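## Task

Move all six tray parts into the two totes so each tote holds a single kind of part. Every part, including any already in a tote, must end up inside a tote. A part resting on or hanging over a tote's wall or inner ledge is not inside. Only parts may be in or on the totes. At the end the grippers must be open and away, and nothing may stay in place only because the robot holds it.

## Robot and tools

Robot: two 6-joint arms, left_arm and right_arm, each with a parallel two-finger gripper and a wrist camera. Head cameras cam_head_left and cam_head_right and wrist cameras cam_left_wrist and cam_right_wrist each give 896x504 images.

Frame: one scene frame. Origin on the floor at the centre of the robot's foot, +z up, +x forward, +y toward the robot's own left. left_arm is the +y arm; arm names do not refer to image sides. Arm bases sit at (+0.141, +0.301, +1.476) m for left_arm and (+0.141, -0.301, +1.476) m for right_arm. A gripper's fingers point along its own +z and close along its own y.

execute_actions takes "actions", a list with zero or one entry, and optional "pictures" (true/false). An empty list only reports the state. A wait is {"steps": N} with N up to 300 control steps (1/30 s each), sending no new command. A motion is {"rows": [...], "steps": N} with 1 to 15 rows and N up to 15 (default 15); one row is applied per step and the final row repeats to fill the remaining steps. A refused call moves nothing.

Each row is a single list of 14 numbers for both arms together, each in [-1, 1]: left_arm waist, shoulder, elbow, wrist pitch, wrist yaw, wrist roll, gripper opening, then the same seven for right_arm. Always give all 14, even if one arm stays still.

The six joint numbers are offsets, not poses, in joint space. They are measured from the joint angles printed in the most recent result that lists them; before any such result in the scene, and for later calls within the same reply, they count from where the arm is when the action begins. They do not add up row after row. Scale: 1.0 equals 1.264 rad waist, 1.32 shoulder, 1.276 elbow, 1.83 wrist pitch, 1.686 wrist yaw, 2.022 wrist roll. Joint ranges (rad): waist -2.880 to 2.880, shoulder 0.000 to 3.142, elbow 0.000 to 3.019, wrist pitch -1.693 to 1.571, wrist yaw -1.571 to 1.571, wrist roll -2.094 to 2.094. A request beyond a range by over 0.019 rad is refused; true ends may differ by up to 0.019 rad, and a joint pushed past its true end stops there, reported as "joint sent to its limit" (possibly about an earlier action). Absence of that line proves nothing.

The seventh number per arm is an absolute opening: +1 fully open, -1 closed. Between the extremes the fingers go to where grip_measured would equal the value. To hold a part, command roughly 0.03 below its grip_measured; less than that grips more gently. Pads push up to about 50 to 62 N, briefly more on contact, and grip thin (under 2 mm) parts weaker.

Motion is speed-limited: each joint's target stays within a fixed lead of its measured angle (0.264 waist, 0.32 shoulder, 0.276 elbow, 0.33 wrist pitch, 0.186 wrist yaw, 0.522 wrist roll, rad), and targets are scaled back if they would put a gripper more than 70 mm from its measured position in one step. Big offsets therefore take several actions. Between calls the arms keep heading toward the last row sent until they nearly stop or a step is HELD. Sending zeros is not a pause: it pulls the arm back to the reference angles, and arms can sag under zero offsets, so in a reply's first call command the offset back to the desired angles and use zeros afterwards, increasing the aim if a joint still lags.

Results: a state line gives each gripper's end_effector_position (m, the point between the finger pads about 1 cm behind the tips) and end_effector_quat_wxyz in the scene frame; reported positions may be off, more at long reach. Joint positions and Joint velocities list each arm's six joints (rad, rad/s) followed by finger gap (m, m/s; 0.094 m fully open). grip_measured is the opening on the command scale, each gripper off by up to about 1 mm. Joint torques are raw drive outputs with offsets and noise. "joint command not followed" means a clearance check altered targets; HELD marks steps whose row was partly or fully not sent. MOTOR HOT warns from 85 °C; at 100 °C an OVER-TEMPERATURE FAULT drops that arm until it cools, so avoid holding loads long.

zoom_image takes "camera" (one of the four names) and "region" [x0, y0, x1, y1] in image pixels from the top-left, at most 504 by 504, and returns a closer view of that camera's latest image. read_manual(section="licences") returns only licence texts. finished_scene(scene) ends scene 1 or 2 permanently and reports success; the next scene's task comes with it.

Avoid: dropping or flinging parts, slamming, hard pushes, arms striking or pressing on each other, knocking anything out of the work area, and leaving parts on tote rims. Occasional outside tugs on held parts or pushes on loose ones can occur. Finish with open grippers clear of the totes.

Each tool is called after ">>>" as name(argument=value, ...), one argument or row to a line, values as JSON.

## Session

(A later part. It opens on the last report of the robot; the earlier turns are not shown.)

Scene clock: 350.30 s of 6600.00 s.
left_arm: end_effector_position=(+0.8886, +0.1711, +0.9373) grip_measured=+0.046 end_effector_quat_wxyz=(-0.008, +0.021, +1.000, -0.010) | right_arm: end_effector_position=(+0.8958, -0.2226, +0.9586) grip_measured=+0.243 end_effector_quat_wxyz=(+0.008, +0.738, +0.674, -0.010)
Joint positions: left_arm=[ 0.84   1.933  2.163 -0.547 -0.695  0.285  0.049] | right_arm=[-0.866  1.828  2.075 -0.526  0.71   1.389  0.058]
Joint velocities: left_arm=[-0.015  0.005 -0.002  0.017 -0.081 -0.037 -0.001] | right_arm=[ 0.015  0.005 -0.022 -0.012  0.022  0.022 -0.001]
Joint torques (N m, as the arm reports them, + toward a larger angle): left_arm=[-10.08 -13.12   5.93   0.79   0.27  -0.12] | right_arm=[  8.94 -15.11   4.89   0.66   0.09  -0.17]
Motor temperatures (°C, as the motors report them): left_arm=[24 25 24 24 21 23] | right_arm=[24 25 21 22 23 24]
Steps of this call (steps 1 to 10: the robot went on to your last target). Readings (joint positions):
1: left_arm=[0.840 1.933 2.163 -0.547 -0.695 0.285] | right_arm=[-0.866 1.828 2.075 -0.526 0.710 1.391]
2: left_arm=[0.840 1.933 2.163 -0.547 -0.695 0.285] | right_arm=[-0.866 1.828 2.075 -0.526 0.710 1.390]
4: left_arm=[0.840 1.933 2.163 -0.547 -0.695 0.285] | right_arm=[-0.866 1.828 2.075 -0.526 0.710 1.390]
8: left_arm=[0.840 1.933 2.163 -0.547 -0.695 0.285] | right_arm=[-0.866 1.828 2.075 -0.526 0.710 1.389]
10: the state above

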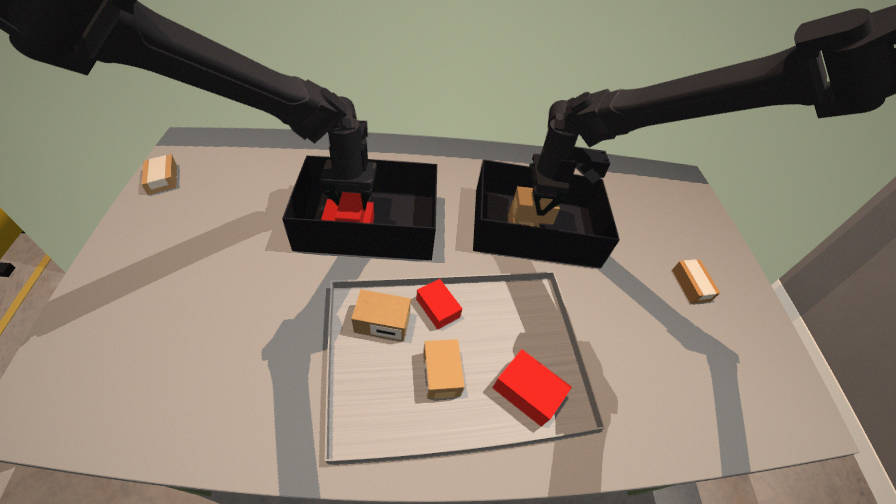

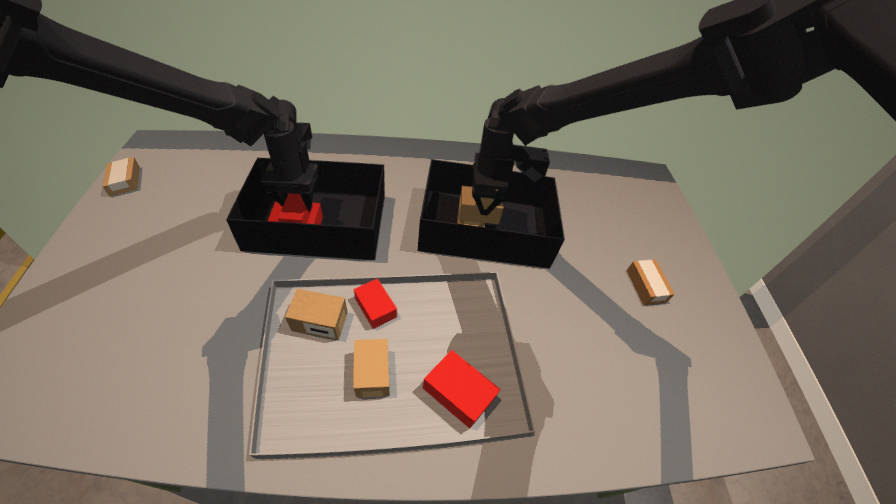

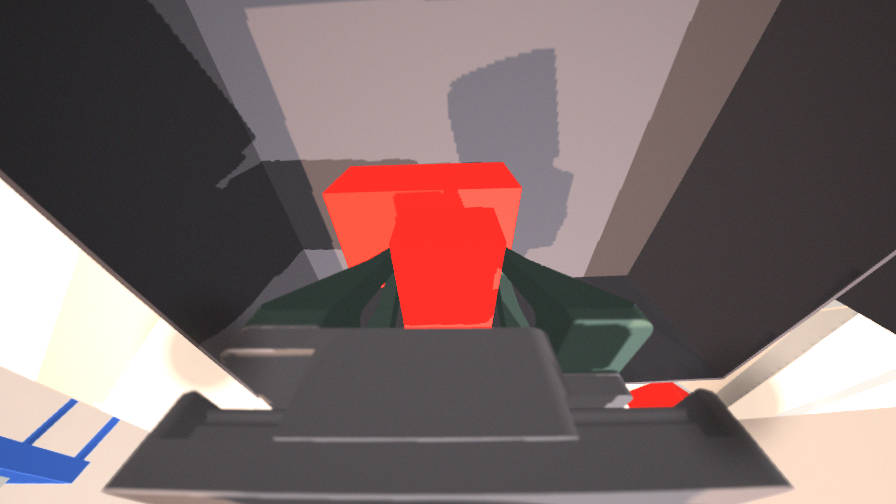

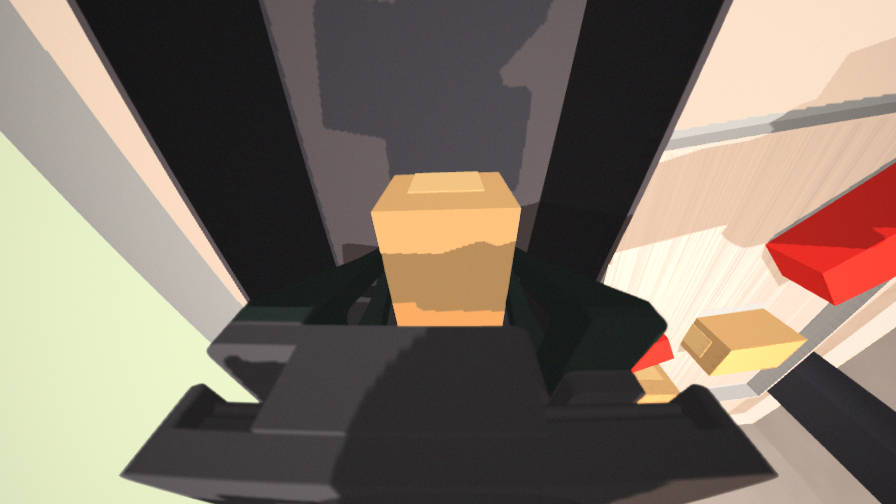

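>>> execute_actions(
  actions=[
    {"rows": [[0,0,0,0,0,0,0.6,0.003,0.003,0.003,0.0005,-0.0006,0,0.21],[0,0,0,0,0,0,0.6,0.006,0.0064,0.006,0.001,-0.0012,0,0.21],[0,0,0,0,0,0,0.6,0.009,0.0095,0.009,0.0013,-0.0018,0,0.21],[0,0,0,0,0,0,0.6,0.012,0.0127,0.012,0.0018,-0.0024,0,0.21],[0,0,0,0,0,0,0.6,0.015,0.016,0.0145,0.0022,-0.003,0,0.21],[-0.02,-0.03,-0.035,0.002,-0.013,0,0.6,0.018,0.019,0.0175,0.0026,-0.0035,0,0.21],[-0.04,-0.06,-0.07,0.005,-0.027,0,0.6,0.0237,0.022,0.02,0.003,-0.004,0,0.21],[-0.06,-0.09,-0.11,0.008,-0.042,0,0.6,0.0237,0.0255,0.023,0.0035,-0.0047,0,0.21],[-0.08,-0.12,-0.145,0.01,-0.056,0,0.6,0.0237,0.0286,0.026,0.004,-0.0053,0,0.21],[-0.1,-0.15,-0.18,0.013,-0.07,0,0.6,0.0237,0.0318,0.029,0.0044,-0.0059,0,0.21],[-0.1139,-0.1735,-0.2116,0.0148,-0.0813,0,0.6,0.0237,0.0318,0.029,0.0044,-0.0059,0,0.21]], "steps": 15},
  ],
)

>>> execute_actions(
  actions=[
    {"steps": 8},
  ],
)

Scene clock: 372.73 s of 6600.00 s.
left_arm: end_effector_position=(+0.8559, +0.1682, +1.0109) grip_measured=+0.598 end_effector_quat_wxyz=(-0.034, +0.061, +0.997, +0.011) | right_arm: end_effector_position=(+0.8910, -0.2110, +0.9512) grip_measured=+0.242 end_effector_quat_wxyz=(+0.003, +0.736, +0.677, -0.008)
Joint positions: left_arm=[ 0.756  1.76   1.902 -0.545 -0.828  0.285  0.075] | right_arm=[-0.863  1.851  2.085 -0.525  0.704  1.389  0.058]
Joint velocities: left_arm=[-0.503 -0.444 -0.237 -0.002 -0.022  0.037  0.001] | right_arm=[-0.005  0.005 -0.017 -0.007 -0.007 -0.022  0.002]
Joint torques (N m, as the arm reports them, + toward a larger angle): left_arm=[-14.31 -13.79   3.5    0.67  -0.07  -0.13] | right_arm=[  9.55 -13.93   5.27   0.67   0.05  -0.08]
Motor temperatures (°C, as the motors report them): left_arm=[24 25 24 24 21 23] | right_arm=[24 25 22 22 23 24]
Steps of this call (steps 1 to 15: the robot went on to your last target; steps 16 to 90: nothing new was sent; then 18.93 s passed at rest; steps 91 to 105: all 15 steps of this action). Readings (joint positions):
91: left_arm=[0.840 1.933 2.163 -0.547 -0.695 0.285] | right_arm=[-0.866 1.828 2.075 -0.526 0.710 1.389]
92: left_arm=[0.840 1.933 2.163 -0.547 -0.695 0.285] | right_arm=[-0.866 1.828 2.075 -0.526 0.710 1.389]
94: left_arm=[0.840 1.933 2.163 -0.547 -0.695 0.285] | right_arm=[-0.866 1.828 2.075 -0.526 0.710 1.389]
98: left_arm=[0.836 1.901 2.101 -0.545 -0.743 0.285] | right_arm=[-0.866 1.832 2.075 -0.526 0.708 1.389]
105: the state above

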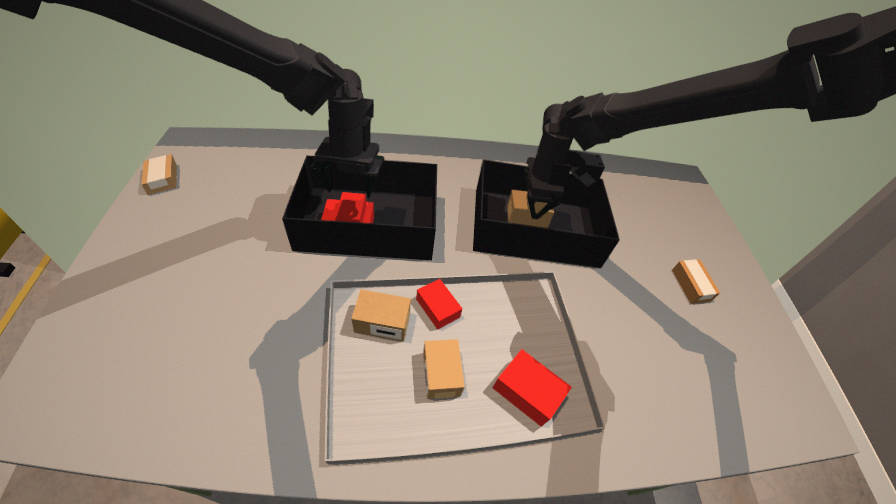

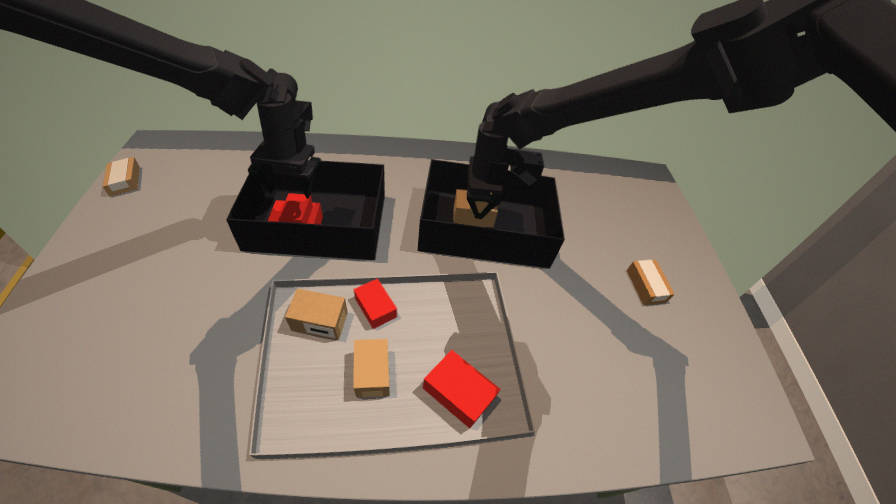

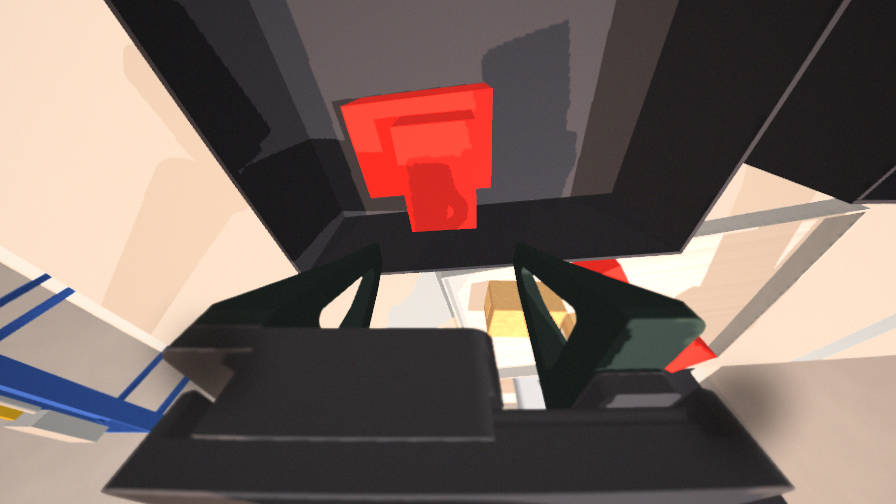

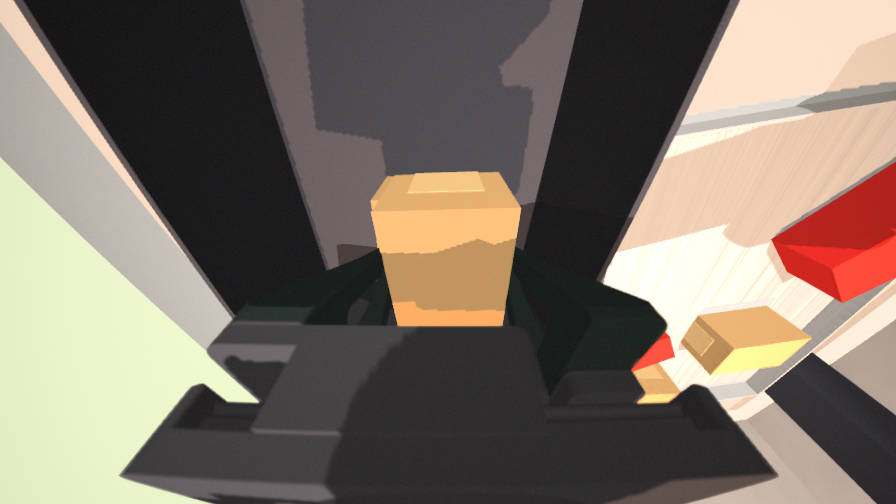

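Scene clock: 373.00 s of 6600.00 s.
left_arm: end_effector_position=(+0.8924, +0.1658, +1.0620) grip_measured=+0.598 end_effector_quat_wxyz=(+0.003, +0.044, +0.999, -0.009) | right_arm: end_effector_position=(+0.8905, -0.2104, +0.9507) grip_measured=+0.242 end_effector_quat_wxyz=(+0.002, +0.736, +0.677, -0.008)
Joint positions: left_arm=[ 0.693  1.695  1.895 -0.535 -0.83   0.285  0.075] | right_arm=[-0.863  1.852  2.085 -0.525  0.704  1.389  0.058]
Joint velocities: left_arm=[-0.015 -0.054  0.022  0.032 -0.022  0.007 -0.001] | right_arm=[ 0.005 -0.005 -0.002  0.012 -0.022 -0.066 -0.   ]
Joint torques (N m, as the arm reports them, + toward a larger angle): left_arm=[-12.08 -10.92   3.12   0.36   0.07  -0.12] | right_arm=[ 10.52 -13.59   5.27   0.57   0.01  -0.12]
Motor temperatures (°C, as the motors report them): left_arm=[24 25 24 24 21 23] | right_arm=[24 25 22 22 23 24]
Steps of this call (steps 1 to 8: the robot went on to your last target). Readings (joint positions):
1: left_arm=[0.740 1.746 1.896 -0.545 -0.829 0.285] | right_arm=[-0.863 1.851 2.085 -0.525 0.704 1.389]
2: left_arm=[0.725 1.735 1.895 -0.545 -0.829 0.285] | right_arm=[-0.863 1.852 2.085 -0.525 0.704 1.389]
4: left_arm=[0.702 1.716 1.895 -0.540 -0.829 0.285] | right_arm=[-0.863 1.852 2.085 -0.525 0.704 1.389]
8: the state above

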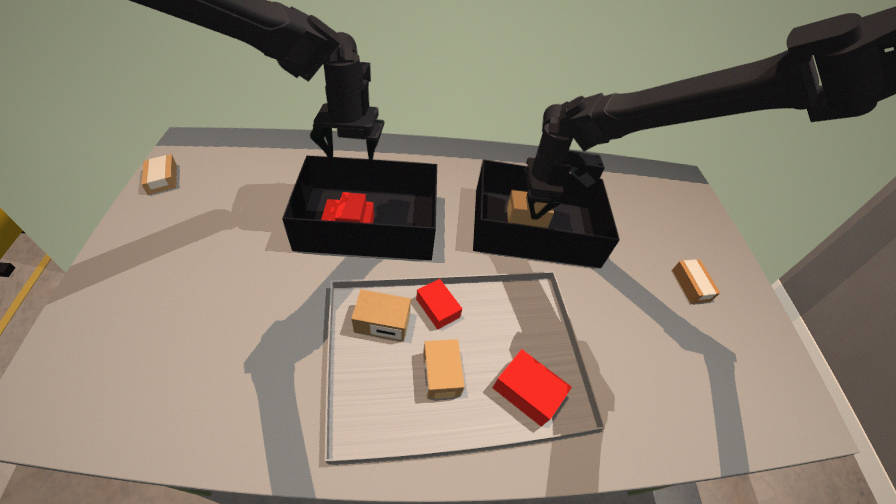

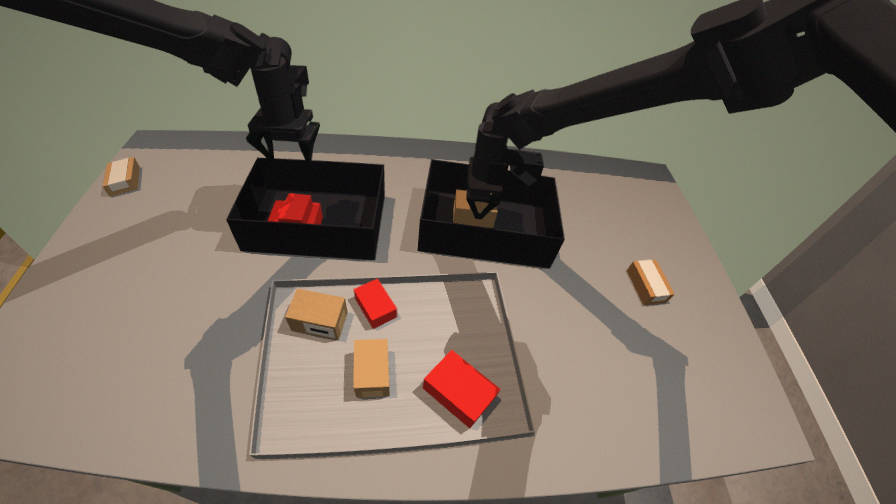

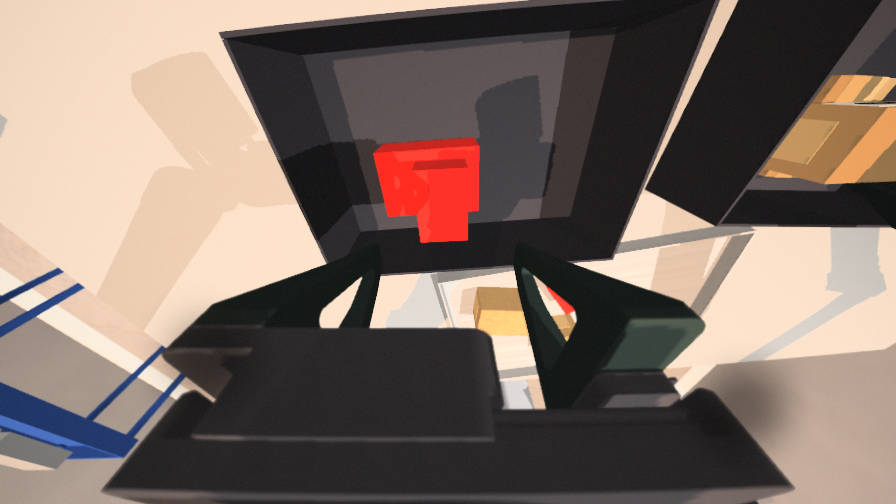

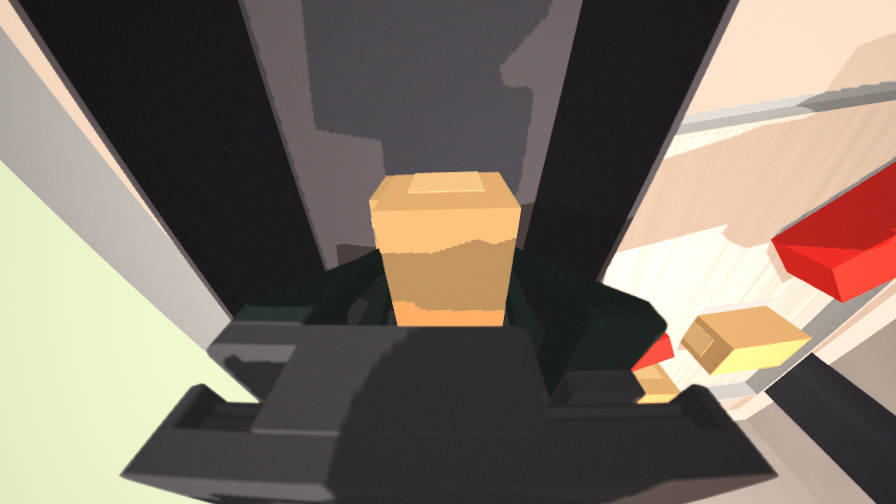

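>>> zoom_image(
  camera="cam_head_left",
  region=[460, 150, 640, 270],
)

>>> zoom_image(
  camera="cam_left_wrist",
  region=[640, 0, 896, 230],
)

Region (460, 150, 640, 270) of cam_head_left's 896x504 image, scaled by 2.800, with more detail than that image has.

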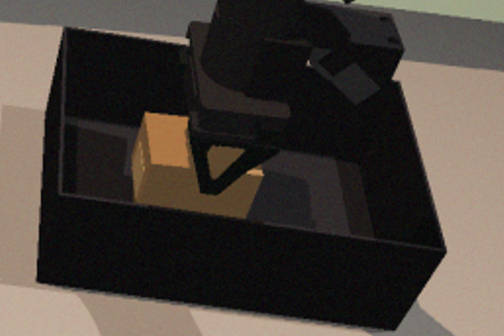

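Region (640, 0, 896, 230) of cam_left_wrist's 896x504 image, scaled by 1.969, with more detail than that image has; it fills the top 453 rows of this view, and the rest is white.

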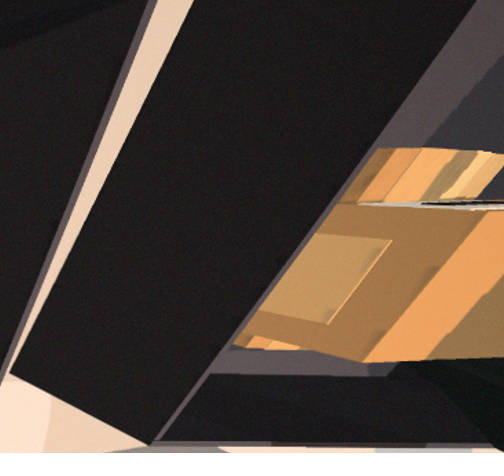

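>>> zoom_image(
  camera="cam_right_wrist",
  region=[330, 150, 560, 330],
)

Region (330, 150, 560, 330) of cam_right_wrist's 896x504 image, scaled by 2.191, with more detail than that image has; it fills the top 394 rows of this view, and the rest is white.

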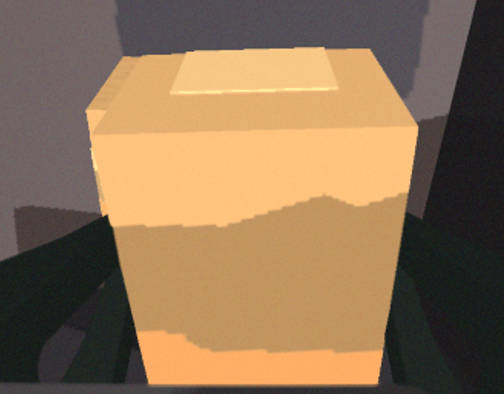

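>>> execute_actions(
  actions=[
    {"rows": [[-0.012,0.003,-0.049,0.032,-0.01,-0.04,0.6,0,0,0,0,0,0,0.8],[-0.025,0.006,-0.097,0.064,-0.02,-0.08,0.6,0,0,0,0,0,0,0.8],[-0.037,0.009,-0.146,0.096,-0.031,-0.12,0.6,0,0,0,0,0,0,0.8],[-0.05,0.012,-0.195,0.128,-0.041,-0.16,0.6,0,0,0,0,0,0,0.8],[-0.062,0.014,-0.243,0.16,-0.051,-0.2,0.6,0.03,-0.025,0,0,0.008,0,0.8],[-0.075,0.017,-0.292,0.192,-0.062,-0.25,0.7,0.045,-0.05,-0.015,0,0.016,0,0.8],[-0.087,0.02,-0.341,0.225,-0.072,-0.29,0.8,0.06,-0.075,-0.04,-0.002,0.025,0,0.8],[-0.094,0.075,-0.335,0.258,-0.077,-0.32,0.9,0.07,-0.1,-0.07,-0.004,0.033,0,0.8],[-0.101,0.13,-0.329,0.291,-0.082,-0.35,1.0,0.08,-0.125,-0.1,-0.006,0.041,0,0.8],[-0.108,0.185,-0.323,0.324,-0.086,-0.38,1.0,0.09,-0.145,-0.13,-0.007,0.049,0,0.8],[-0.115,0.24,-0.318,0.357,-0.091,-0.41,1.0,0.1028,-0.1674,-0.16,-0.0087,0.0575,0,0.8],[-0.122,0.295,-0.312,0.39,-0.096,-0.44,1.0,0.1028,-0.1674,-0.1818,-0.0087,0.0575,0,0.8],[-0.129,0.35,-0.306,0.423,-0.101,-0.46,1.0,0.1028,-0.1674,-0.1818,-0.0087,0.0575,0,0.8],[-0.136,0.405,-0.3,0.456,-0.106,-0.485,1.0,0.1028,-0.1674,-0.1818,-0.0087,0.0575,0,0.8],[-0.1424,0.4614,-0.2947,0.488,-0.1103,-0.5059,1.0,0.1028,-0.1674,-0.1818,-0.0087,0.0575,0,0.8]], "steps": 15},
  ],
)

>>> execute_actions(
  actions=[
    {"steps": 20},
  ],
)

Scene clock: 408.07 s of 6600.00 s.
left_arm: end_effector_position=(+0.7295, +0.0500, +1.0094) grip_measured=+1.000 end_effector_quat_wxyz=(+0.007, +0.155, -0.987, -0.042) | right_arm: end_effector_position=(+0.8724, -0.2053, +1.0306) grip_measured=+0.798 end_effector_quat_wxyz=(-0.006, +0.715, +0.699, -0.017)
Joint positions: left_arm=[ 0.651  1.845  1.563 -0.092 -0.974 -0.155  0.094] | right_arm=[-0.773  1.677  1.863 -0.536  0.796  1.389  0.084]
Joint velocities: left_arm=[-0.093  0.933 -0.051  0.833 -0.212 -0.784  0.   ] | right_arm=[ 0.405 -0.444 -0.222 -0.056  0.037  0.007 -0.001]
Joint torques (N m, as the arm reports them, + toward a larger angle): left_arm=[-16.35  -7.68   0.15   0.24  -0.08  -0.27] | right_arm=[  8.83 -14.44   3.23   0.19   0.39  -0.08]
Motor temperatures (°C, as the motors report them): left_arm=[24 25 24 24 21 23] | right_arm=[25 25 22 22 23 24]
Steps of this call (steps 1 to 30: the robot went on to your last target; steps 31 to 90: nothing new was sent; then 31.57 s passed at rest; steps 91 to 105: all 15 steps of this action). Readings (joint positions):
91: left_arm=[0.693 1.697 1.887 -0.526 -0.837 0.275] | right_arm=[-0.863 1.852 2.085 -0.525 0.704 1.389]
92: left_arm=[0.693 1.692 1.865 -0.498 -0.850 0.252] | right_arm=[-0.863 1.852 2.085 -0.525 0.704 1.389]
94: left_arm=[0.691 1.676 1.787 -0.421 -0.879 0.186] | right_arm=[-0.863 1.852 2.085 -0.525 0.704 1.389]
98: left_arm=[0.677 1.678 1.630 -0.291 -0.925 0.046] | right_arm=[-0.854 1.829 2.050 -0.525 0.741 1.389]
105: the state above

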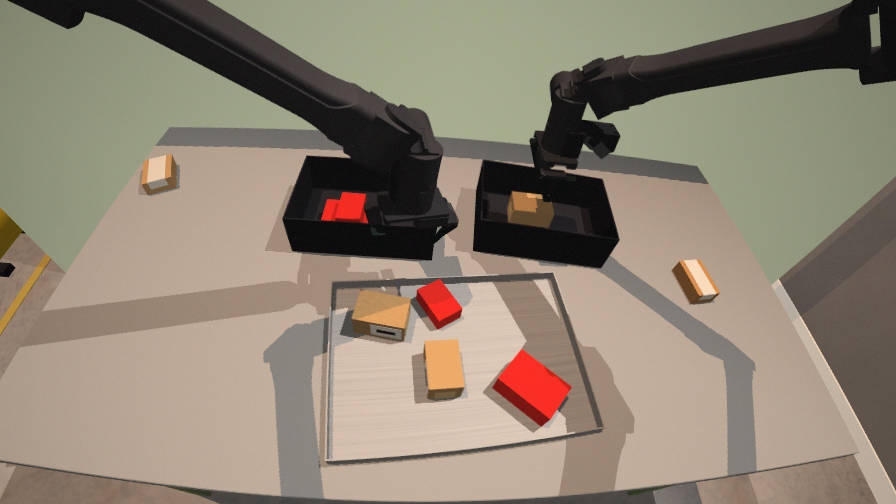

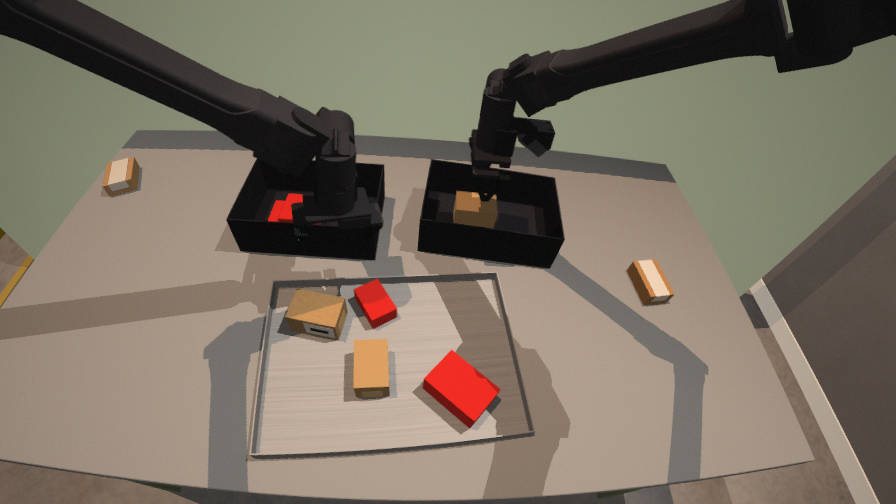

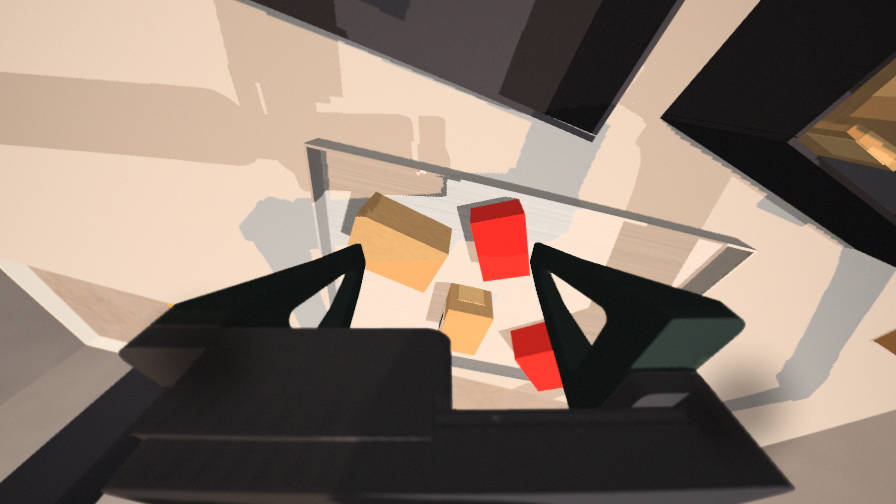

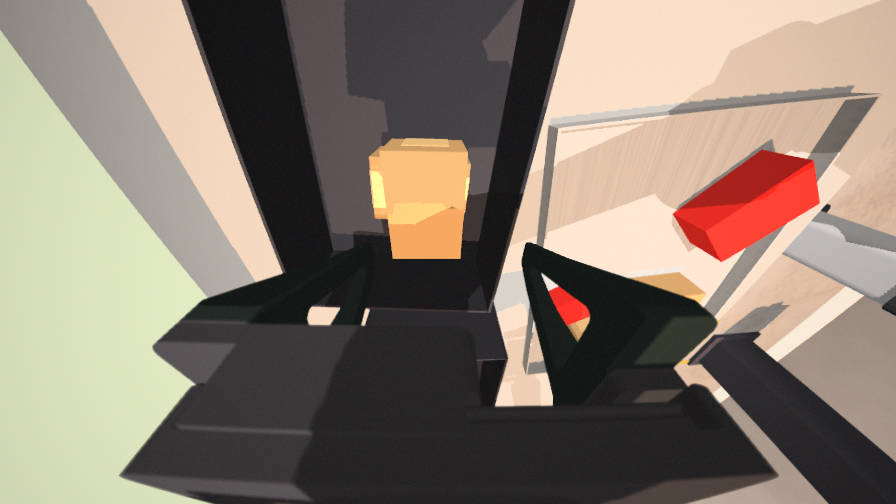

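Scene clock: 408.73 s of 6600.00 s.
left_arm: end_effector_position=(+0.4665, -0.1602, +0.9863) grip_measured=+1.000 end_effector_quat_wxyz=(+0.026, +0.338, -0.941, -0.015) | right_arm: end_effector_position=(+0.8935, -0.2081, +1.0623) grip_measured=+0.798 end_effector_quat_wxyz=(+0.000, +0.722, +0.692, +0.006)
Joint positions: left_arm=[ 0.533  2.353  1.506  0.324 -1.012 -0.684  0.094] | right_arm=[-0.738  1.632  1.858 -0.536  0.797  1.389  0.084]
Joint velocities: left_arm=[-0.21   0.005 -0.032  0.002 -0.022 -0.256  0.   ] | right_arm=[-0.005 -0.015  0.002 -0.002 -0.022 -0.066  0.001]
Joint torques (N m, as the arm reports them, + toward a larger angle): left_arm=[-17.63  -7.07  -0.32   0.96  -0.2   -0.31] | right_arm=[  7.72 -13.84   2.59   0.17   0.31  -0.06]
Motor temperatures (°C, as the motors report them): left_arm=[24 25 24 24 21 23] | right_arm=[25 25 22 22 23 24]
Steps of this call (steps 1 to 20: the robot went on to your last target). Readings (joint positions):
1: left_arm=[0.648 1.877 1.562 -0.064 -0.980 -0.184] | right_arm=[-0.761 1.664 1.859 -0.536 0.796 1.389]
2: left_arm=[0.645 1.910 1.562 -0.035 -0.985 -0.212] | right_arm=[-0.750 1.655 1.859 -0.536 0.796 1.389]
4: left_arm=[0.639 1.977 1.562 0.024 -0.992 -0.268] | right_arm=[-0.739 1.639 1.859 -0.536 0.796 1.389]
8: left_arm=[0.628 2.112 1.562 0.139 -1.001 -0.374] | right_arm=[-0.738 1.632 1.859 -0.536 0.797 1.389]
20: the state above

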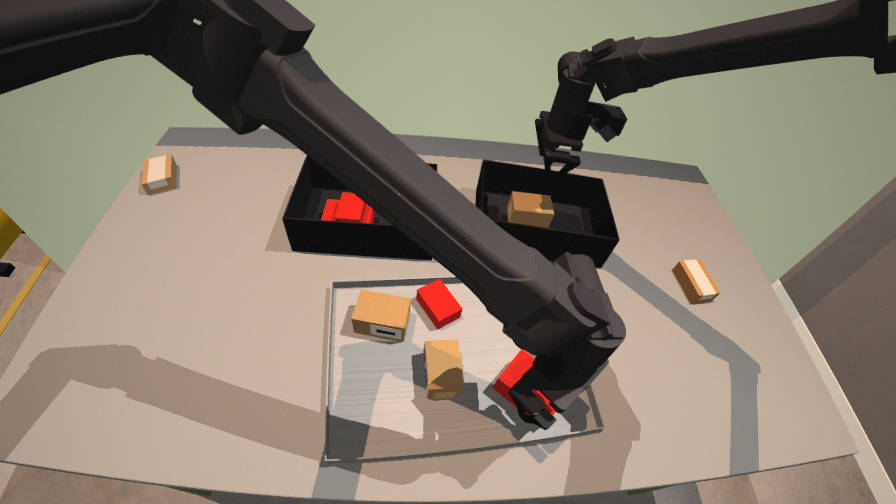

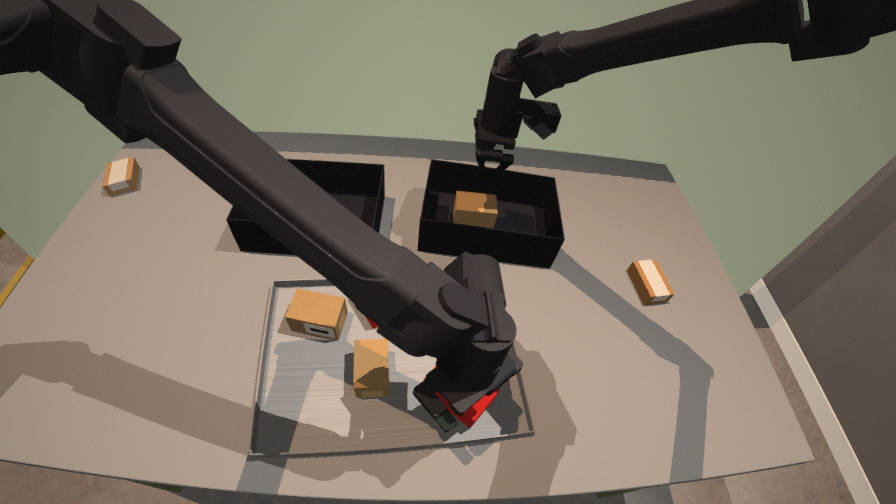

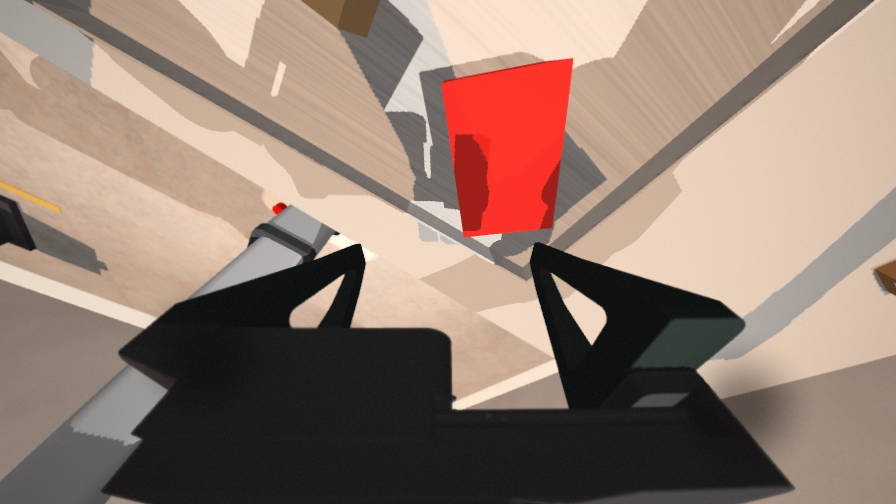

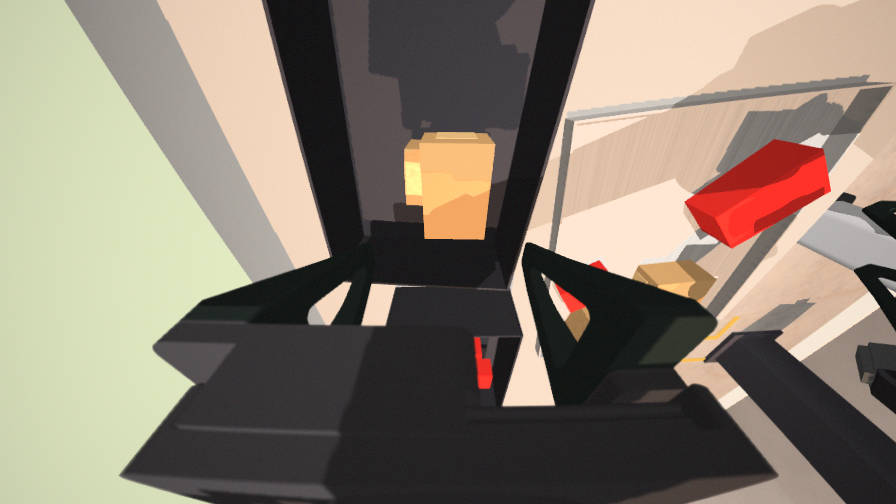

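>>> execute_actions(
  actions=[],
)

Scene clock: 409.60 s of 6600.00 s.
left_arm: end_effector_position=(+0.5149, -0.1542, +0.9956) grip_measured=+1.000 end_effector_quat_wxyz=(+0.003, +0.389, -0.921, -0.005) | right_arm: end_effector_position=(+0.8935, -0.2081, +1.0623) grip_measured=+0.798 end_effector_quat_wxyz=(+0.000, +0.722, +0.692, +0.006)
Joint positions: left_arm=[ 0.523  2.299  1.519  0.343 -1.014 -0.723  0.094] | right_arm=[-0.738  1.632  1.858 -0.536  0.797  1.389  0.084]
Joint velocities: left_arm=[ 0.015  0.005  0.002 -0.007 -0.11   0.037  0.   ] | right_arm=[-0.005 -0.015  0.002 -0.007  0.007 -0.007  0.001]
Joint torques (N m, as the arm reports them, + toward a larger angle): left_arm=[-17.92  -3.93  -1.02   0.36  -0.12  -0.31] | right_arm=[  7.92 -13.88   2.83   0.16   0.31  -0.08]
Motor temperatures (°C, as the motors report them): left_arm=[24 25 24 24 21 23] | right_arm=[25 25 22 22 23 24]
Steps of this call (steps 1 to 26: the robot went on to your last target). Readings (joint positions):
1: left_arm=[0.528 2.353 1.506 0.326 -1.012 -0.691] | right_arm=[-0.738 1.632 1.858 -0.536 0.797 1.389]
2: left_arm=[0.524 2.349 1.507 0.329 -1.012 -0.698] | right_arm=[-0.738 1.632 1.858 -0.536 0.797 1.389]
4: left_arm=[0.523 2.337 1.508 0.333 -1.013 -0.707] | right_arm=[-0.738 1.632 1.858 -0.536 0.797 1.389]
8: left_arm=[0.523 2.312 1.515 0.340 -1.014 -0.716] | right_arm=[-0.738 1.632 1.858 -0.536 0.797 1.389]
26: the state above

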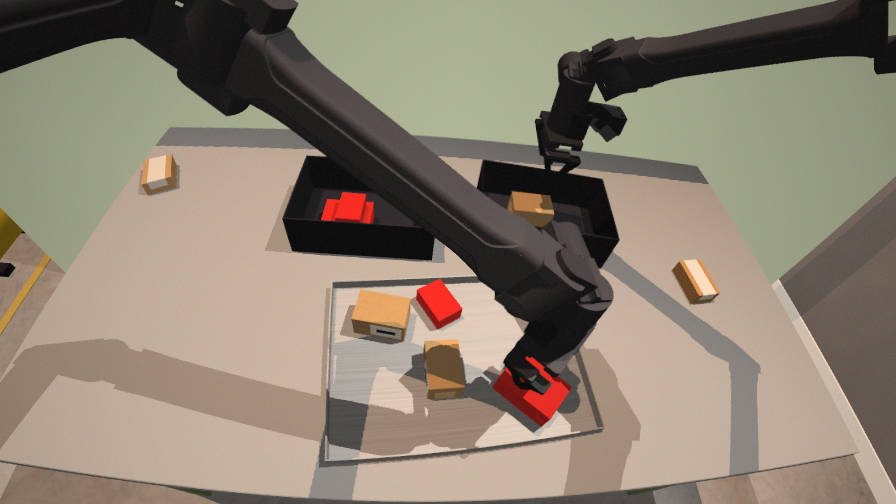

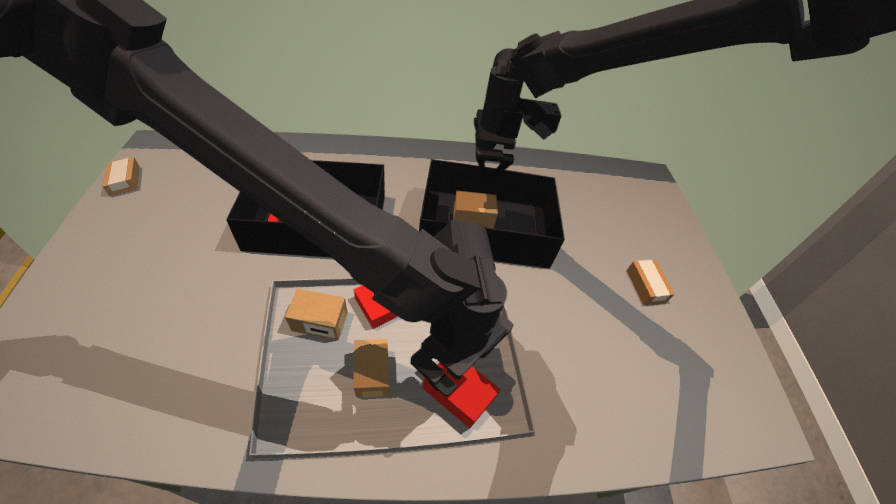

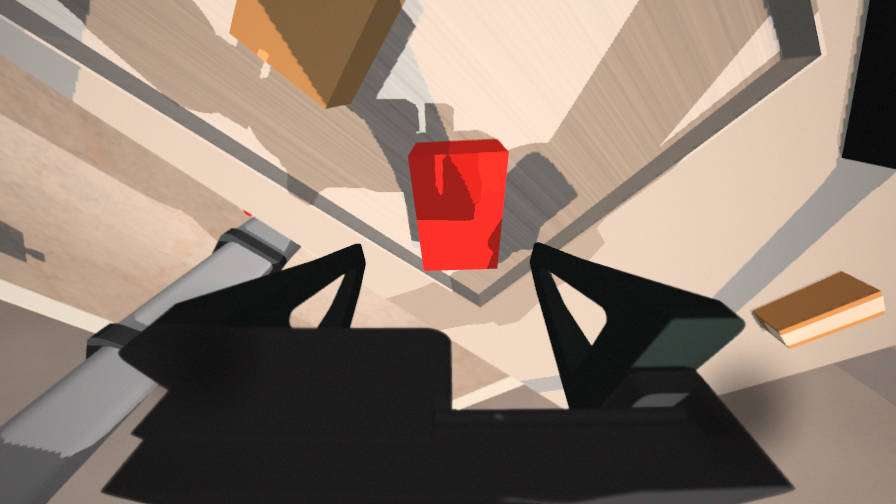

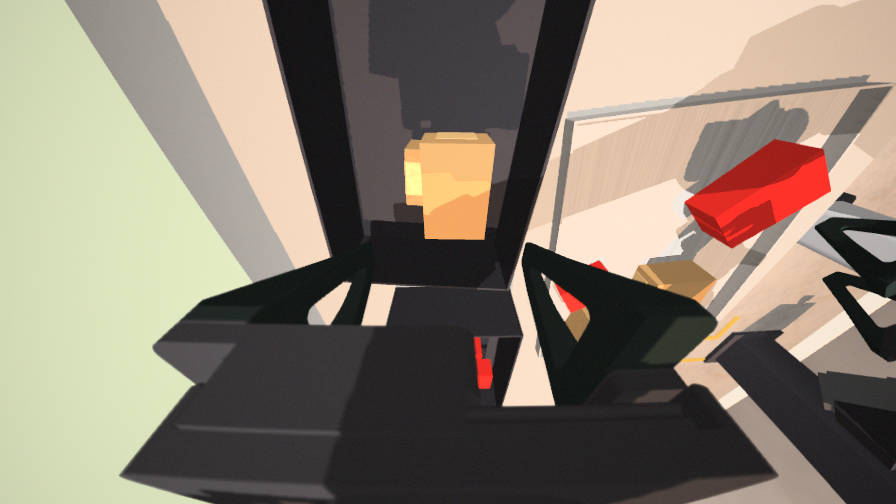

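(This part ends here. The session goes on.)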